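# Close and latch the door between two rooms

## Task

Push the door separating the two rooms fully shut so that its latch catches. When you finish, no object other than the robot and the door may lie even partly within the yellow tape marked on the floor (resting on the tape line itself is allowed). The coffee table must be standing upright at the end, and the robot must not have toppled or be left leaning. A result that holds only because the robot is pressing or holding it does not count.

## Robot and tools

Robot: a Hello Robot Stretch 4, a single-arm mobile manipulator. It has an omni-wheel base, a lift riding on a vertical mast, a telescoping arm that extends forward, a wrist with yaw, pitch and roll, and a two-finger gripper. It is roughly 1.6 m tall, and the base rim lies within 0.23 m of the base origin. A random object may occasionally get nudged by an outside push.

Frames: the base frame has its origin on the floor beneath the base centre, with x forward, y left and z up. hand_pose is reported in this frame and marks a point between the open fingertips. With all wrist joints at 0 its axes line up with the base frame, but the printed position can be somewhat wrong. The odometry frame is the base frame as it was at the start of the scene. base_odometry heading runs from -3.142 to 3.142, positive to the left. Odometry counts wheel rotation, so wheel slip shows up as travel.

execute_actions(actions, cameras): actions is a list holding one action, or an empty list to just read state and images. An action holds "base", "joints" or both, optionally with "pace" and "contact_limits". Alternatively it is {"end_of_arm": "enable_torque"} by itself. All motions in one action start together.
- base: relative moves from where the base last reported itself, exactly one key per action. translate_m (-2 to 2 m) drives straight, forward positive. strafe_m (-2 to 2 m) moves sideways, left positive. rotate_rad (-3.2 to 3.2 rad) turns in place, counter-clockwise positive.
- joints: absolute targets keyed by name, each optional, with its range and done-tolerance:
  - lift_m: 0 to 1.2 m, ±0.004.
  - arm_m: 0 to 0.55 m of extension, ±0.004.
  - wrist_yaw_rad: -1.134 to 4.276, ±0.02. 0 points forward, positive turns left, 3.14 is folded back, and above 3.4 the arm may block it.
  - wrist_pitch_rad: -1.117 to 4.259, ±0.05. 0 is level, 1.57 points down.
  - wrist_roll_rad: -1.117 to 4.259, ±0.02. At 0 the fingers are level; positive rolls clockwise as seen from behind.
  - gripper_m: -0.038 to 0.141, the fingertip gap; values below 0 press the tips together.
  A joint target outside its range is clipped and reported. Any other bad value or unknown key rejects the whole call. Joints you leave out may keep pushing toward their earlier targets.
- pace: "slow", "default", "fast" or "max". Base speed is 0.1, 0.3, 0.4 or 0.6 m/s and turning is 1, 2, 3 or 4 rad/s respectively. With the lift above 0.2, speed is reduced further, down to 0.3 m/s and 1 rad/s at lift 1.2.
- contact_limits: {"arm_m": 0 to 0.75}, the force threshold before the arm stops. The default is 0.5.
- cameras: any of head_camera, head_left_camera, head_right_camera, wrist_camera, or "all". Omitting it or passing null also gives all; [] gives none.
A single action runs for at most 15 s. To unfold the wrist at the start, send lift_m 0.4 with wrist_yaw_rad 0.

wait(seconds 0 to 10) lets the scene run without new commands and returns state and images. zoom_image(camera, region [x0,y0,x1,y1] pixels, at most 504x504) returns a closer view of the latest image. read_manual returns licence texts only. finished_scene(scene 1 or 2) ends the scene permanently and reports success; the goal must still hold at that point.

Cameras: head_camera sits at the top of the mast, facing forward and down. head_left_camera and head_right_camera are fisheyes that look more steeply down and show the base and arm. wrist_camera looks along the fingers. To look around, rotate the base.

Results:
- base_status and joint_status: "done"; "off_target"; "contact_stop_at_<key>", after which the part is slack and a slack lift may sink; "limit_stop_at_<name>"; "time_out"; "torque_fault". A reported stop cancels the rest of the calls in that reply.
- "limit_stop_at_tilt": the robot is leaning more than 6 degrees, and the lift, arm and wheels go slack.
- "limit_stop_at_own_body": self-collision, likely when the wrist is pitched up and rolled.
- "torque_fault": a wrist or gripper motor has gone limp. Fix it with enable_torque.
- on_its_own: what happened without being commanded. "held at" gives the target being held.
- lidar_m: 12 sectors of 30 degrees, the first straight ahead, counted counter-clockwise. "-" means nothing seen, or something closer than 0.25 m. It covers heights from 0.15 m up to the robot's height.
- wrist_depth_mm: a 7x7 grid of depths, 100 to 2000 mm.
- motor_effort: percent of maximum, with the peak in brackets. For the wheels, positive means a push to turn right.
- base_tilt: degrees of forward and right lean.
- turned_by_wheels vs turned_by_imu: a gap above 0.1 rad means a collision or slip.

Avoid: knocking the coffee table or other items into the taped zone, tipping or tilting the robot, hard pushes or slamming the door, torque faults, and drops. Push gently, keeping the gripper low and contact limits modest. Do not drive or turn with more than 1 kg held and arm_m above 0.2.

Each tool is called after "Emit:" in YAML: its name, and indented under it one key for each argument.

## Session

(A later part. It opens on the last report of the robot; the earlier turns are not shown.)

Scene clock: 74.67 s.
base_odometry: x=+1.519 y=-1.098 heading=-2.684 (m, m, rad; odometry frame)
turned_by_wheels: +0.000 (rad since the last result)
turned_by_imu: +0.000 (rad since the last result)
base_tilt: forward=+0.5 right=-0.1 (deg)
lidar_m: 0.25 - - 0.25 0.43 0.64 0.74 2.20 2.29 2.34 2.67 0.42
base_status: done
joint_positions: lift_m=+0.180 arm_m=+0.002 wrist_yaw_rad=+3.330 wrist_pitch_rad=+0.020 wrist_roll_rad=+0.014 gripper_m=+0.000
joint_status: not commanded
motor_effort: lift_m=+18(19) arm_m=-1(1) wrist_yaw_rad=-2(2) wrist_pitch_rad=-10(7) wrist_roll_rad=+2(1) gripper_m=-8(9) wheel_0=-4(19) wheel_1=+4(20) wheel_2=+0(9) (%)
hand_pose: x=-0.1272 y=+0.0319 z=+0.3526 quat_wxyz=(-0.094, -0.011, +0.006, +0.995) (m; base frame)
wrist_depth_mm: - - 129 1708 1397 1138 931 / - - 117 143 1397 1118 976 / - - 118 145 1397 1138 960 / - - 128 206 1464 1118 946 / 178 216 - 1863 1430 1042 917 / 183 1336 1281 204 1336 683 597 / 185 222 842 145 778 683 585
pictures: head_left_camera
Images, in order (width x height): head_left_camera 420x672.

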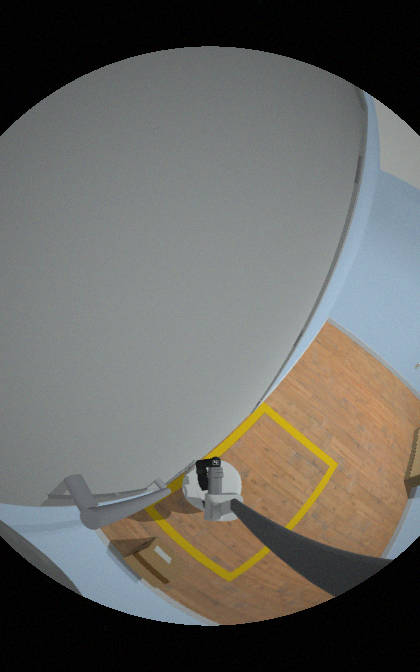

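Emit:
execute_actions:
  actions:
    - {"base": {"strafe_m": 0.025}, "pace": "slow"}
  cameras: ["head_left_camera"]

Emit:
zoom_image:
  camera: "head_left_camera"
  region: [40, 440, 220, 560]

Scene clock: 76.77 s.
base_odometry: x=+1.524 y=-1.108 heading=-2.682 (m, m, rad; odometry frame)
turned_by_wheels: +0.002 (rad since the last result)
turned_by_imu: -0.027 (rad since the last result)
base_tilt: forward=+0.4 right=-0.2 (deg)
lidar_m: 0.25 - - 0.25 0.42 0.65 0.76 2.13 2.30 2.33 2.68 0.42
base_status: strafe_m contact_stop (by the wheels' count: +0.011 of +0.025)
joint_positions: lift_m=+0.180 arm_m=+0.002 wrist_yaw_rad=+3.330 wrist_pitch_rad=+0.020 wrist_roll_rad=+0.014 gripper_m=+0.000
joint_status: not commanded
on_its_own: the wheels are slack since a contact_stop
motor_effort: lift_m=+18(19) arm_m=-1(1) wrist_yaw_rad=-1(2) wrist_pitch_rad=-8(9) wrist_roll_rad=+2(1) gripper_m=-9(7) wheel_0=+0(31) wheel_1=+0(35) wheel_2=+0(21) (%)
hand_pose: x=-0.1272 y=+0.0319 z=+0.3526 quat_wxyz=(-0.094, -0.011, +0.006, +0.995) (m; base frame)
wrist_depth_mm: - - 129 1618 1366 1118 946 / - - 116 143 1430 1118 960 / - - 118 145 1397 1160 946 / - - 128 205 1397 1118 946 / 178 216 - 1863 1397 1042 931 / 183 1336 1336 203 820 683 597 / 185 223 842 146 768 683 603
pictures: head_left_camera
Images, in order (width x height): head_left_camera 420x672.

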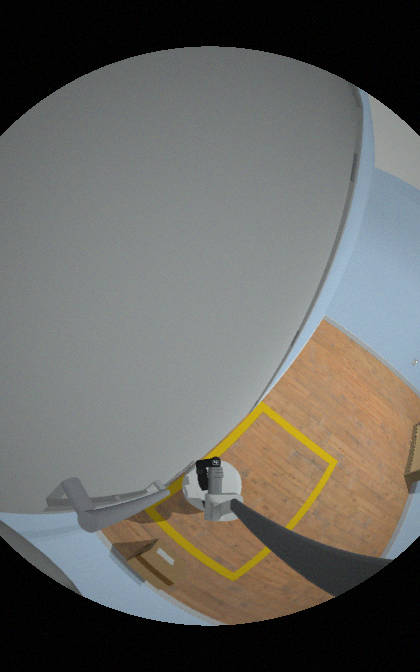

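Region (40, 440, 220, 560) of head_left_camera's 420x672 image, scaled by 2.800, with more detail than that image has.

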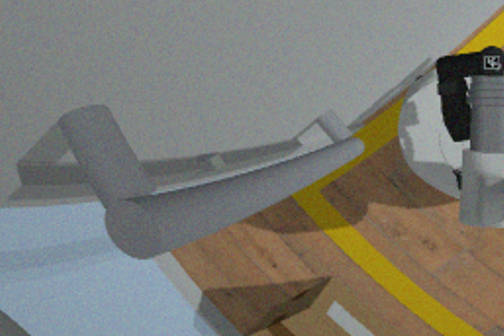

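Emit:
execute_actions:
  actions:
    - {"base": {"strafe_m": -0.3}, "pace": "fast"}
  cameras: ["head_left_camera", "head_camera"]

Emit:
zoom_image:
  camera: "head_left_camera"
  region: [0, 380, 240, 600]

Scene clock: 79.33 s.
base_odometry: x=+1.390 y=-0.839 heading=-2.682 (m, m, rad; odometry frame)
turned_by_wheels: +0.000 (rad since the last result)
turned_by_imu: -0.001 (rad since the last result)
base_tilt: forward=+0.6 right=+0.0 (deg)
lidar_m: 0.47 0.40 0.40 0.47 0.83 0.83 1.43 2.08 2.05 2.07 2.47 0.88
base_status: done
joint_positions: lift_m=+0.180 arm_m=+0.002 wrist_yaw_rad=+3.330 wrist_pitch_rad=+0.020 wrist_roll_rad=+0.014 gripper_m=+0.000
joint_status: not commanded
motor_effort: lift_m=+18(19) arm_m=-1(1) wrist_yaw_rad=-1(1) wrist_pitch_rad=-9(8) wrist_roll_rad=+1(1) gripper_m=-6(5) wheel_0=-2(11) wheel_1=+1(11) wheel_2=+1(0) (%)
hand_pose: x=-0.1272 y=+0.0319 z=+0.3526 quat_wxyz=(-0.094, -0.011, +0.006, +0.995) (m; base frame)
wrist_depth_mm: - - 129 1983 1661 1366 1118 / - - 117 143 1618 1308 1138 / - - 118 145 1661 1336 1138 / - - 128 205 1708 1336 1138 / 178 214 - - 1661 1366 1138 / 182 1336 1366 204 1464 1255 768 / 185 222 842 145 854 991 750
pictures: head_camera, head_left_camera
Images, in order (width x height): head_camera 420x560, head_left_camera 420x672.

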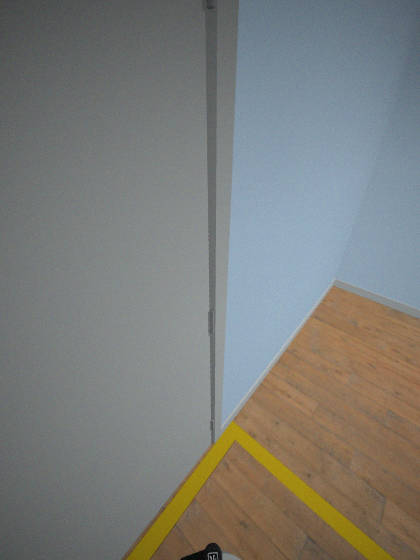

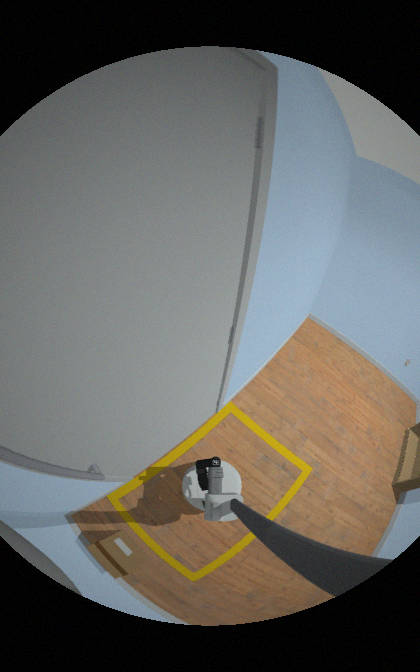

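Region (0, 380, 240, 600) of head_left_camera's 420x672 image, scaled by 2.100, with more detail than that image has; it fills the top 462 rows of this view, and the rest is white.

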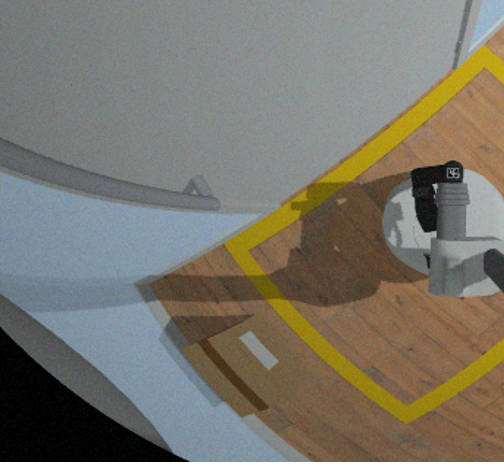

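Emit:
zoom_image:
  camera: "head_left_camera"
  region: [70, 460, 190, 590]

Region (70, 460, 190, 590) of head_left_camera's 420x672 image, scaled by 3.877, with more detail than that image has; it fills the left 465 columns of this view, and the rest is white.

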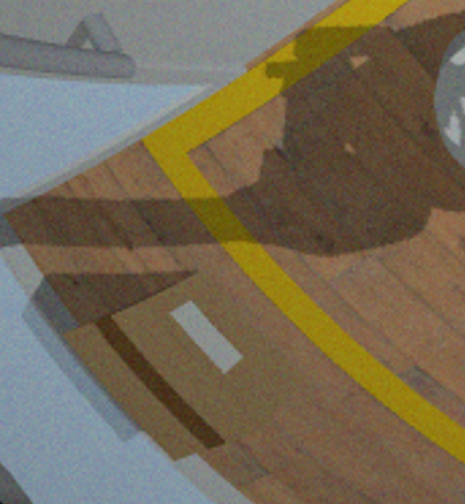

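Emit:
finished_scene:
  scene: 1

The scene is finished: the task was done.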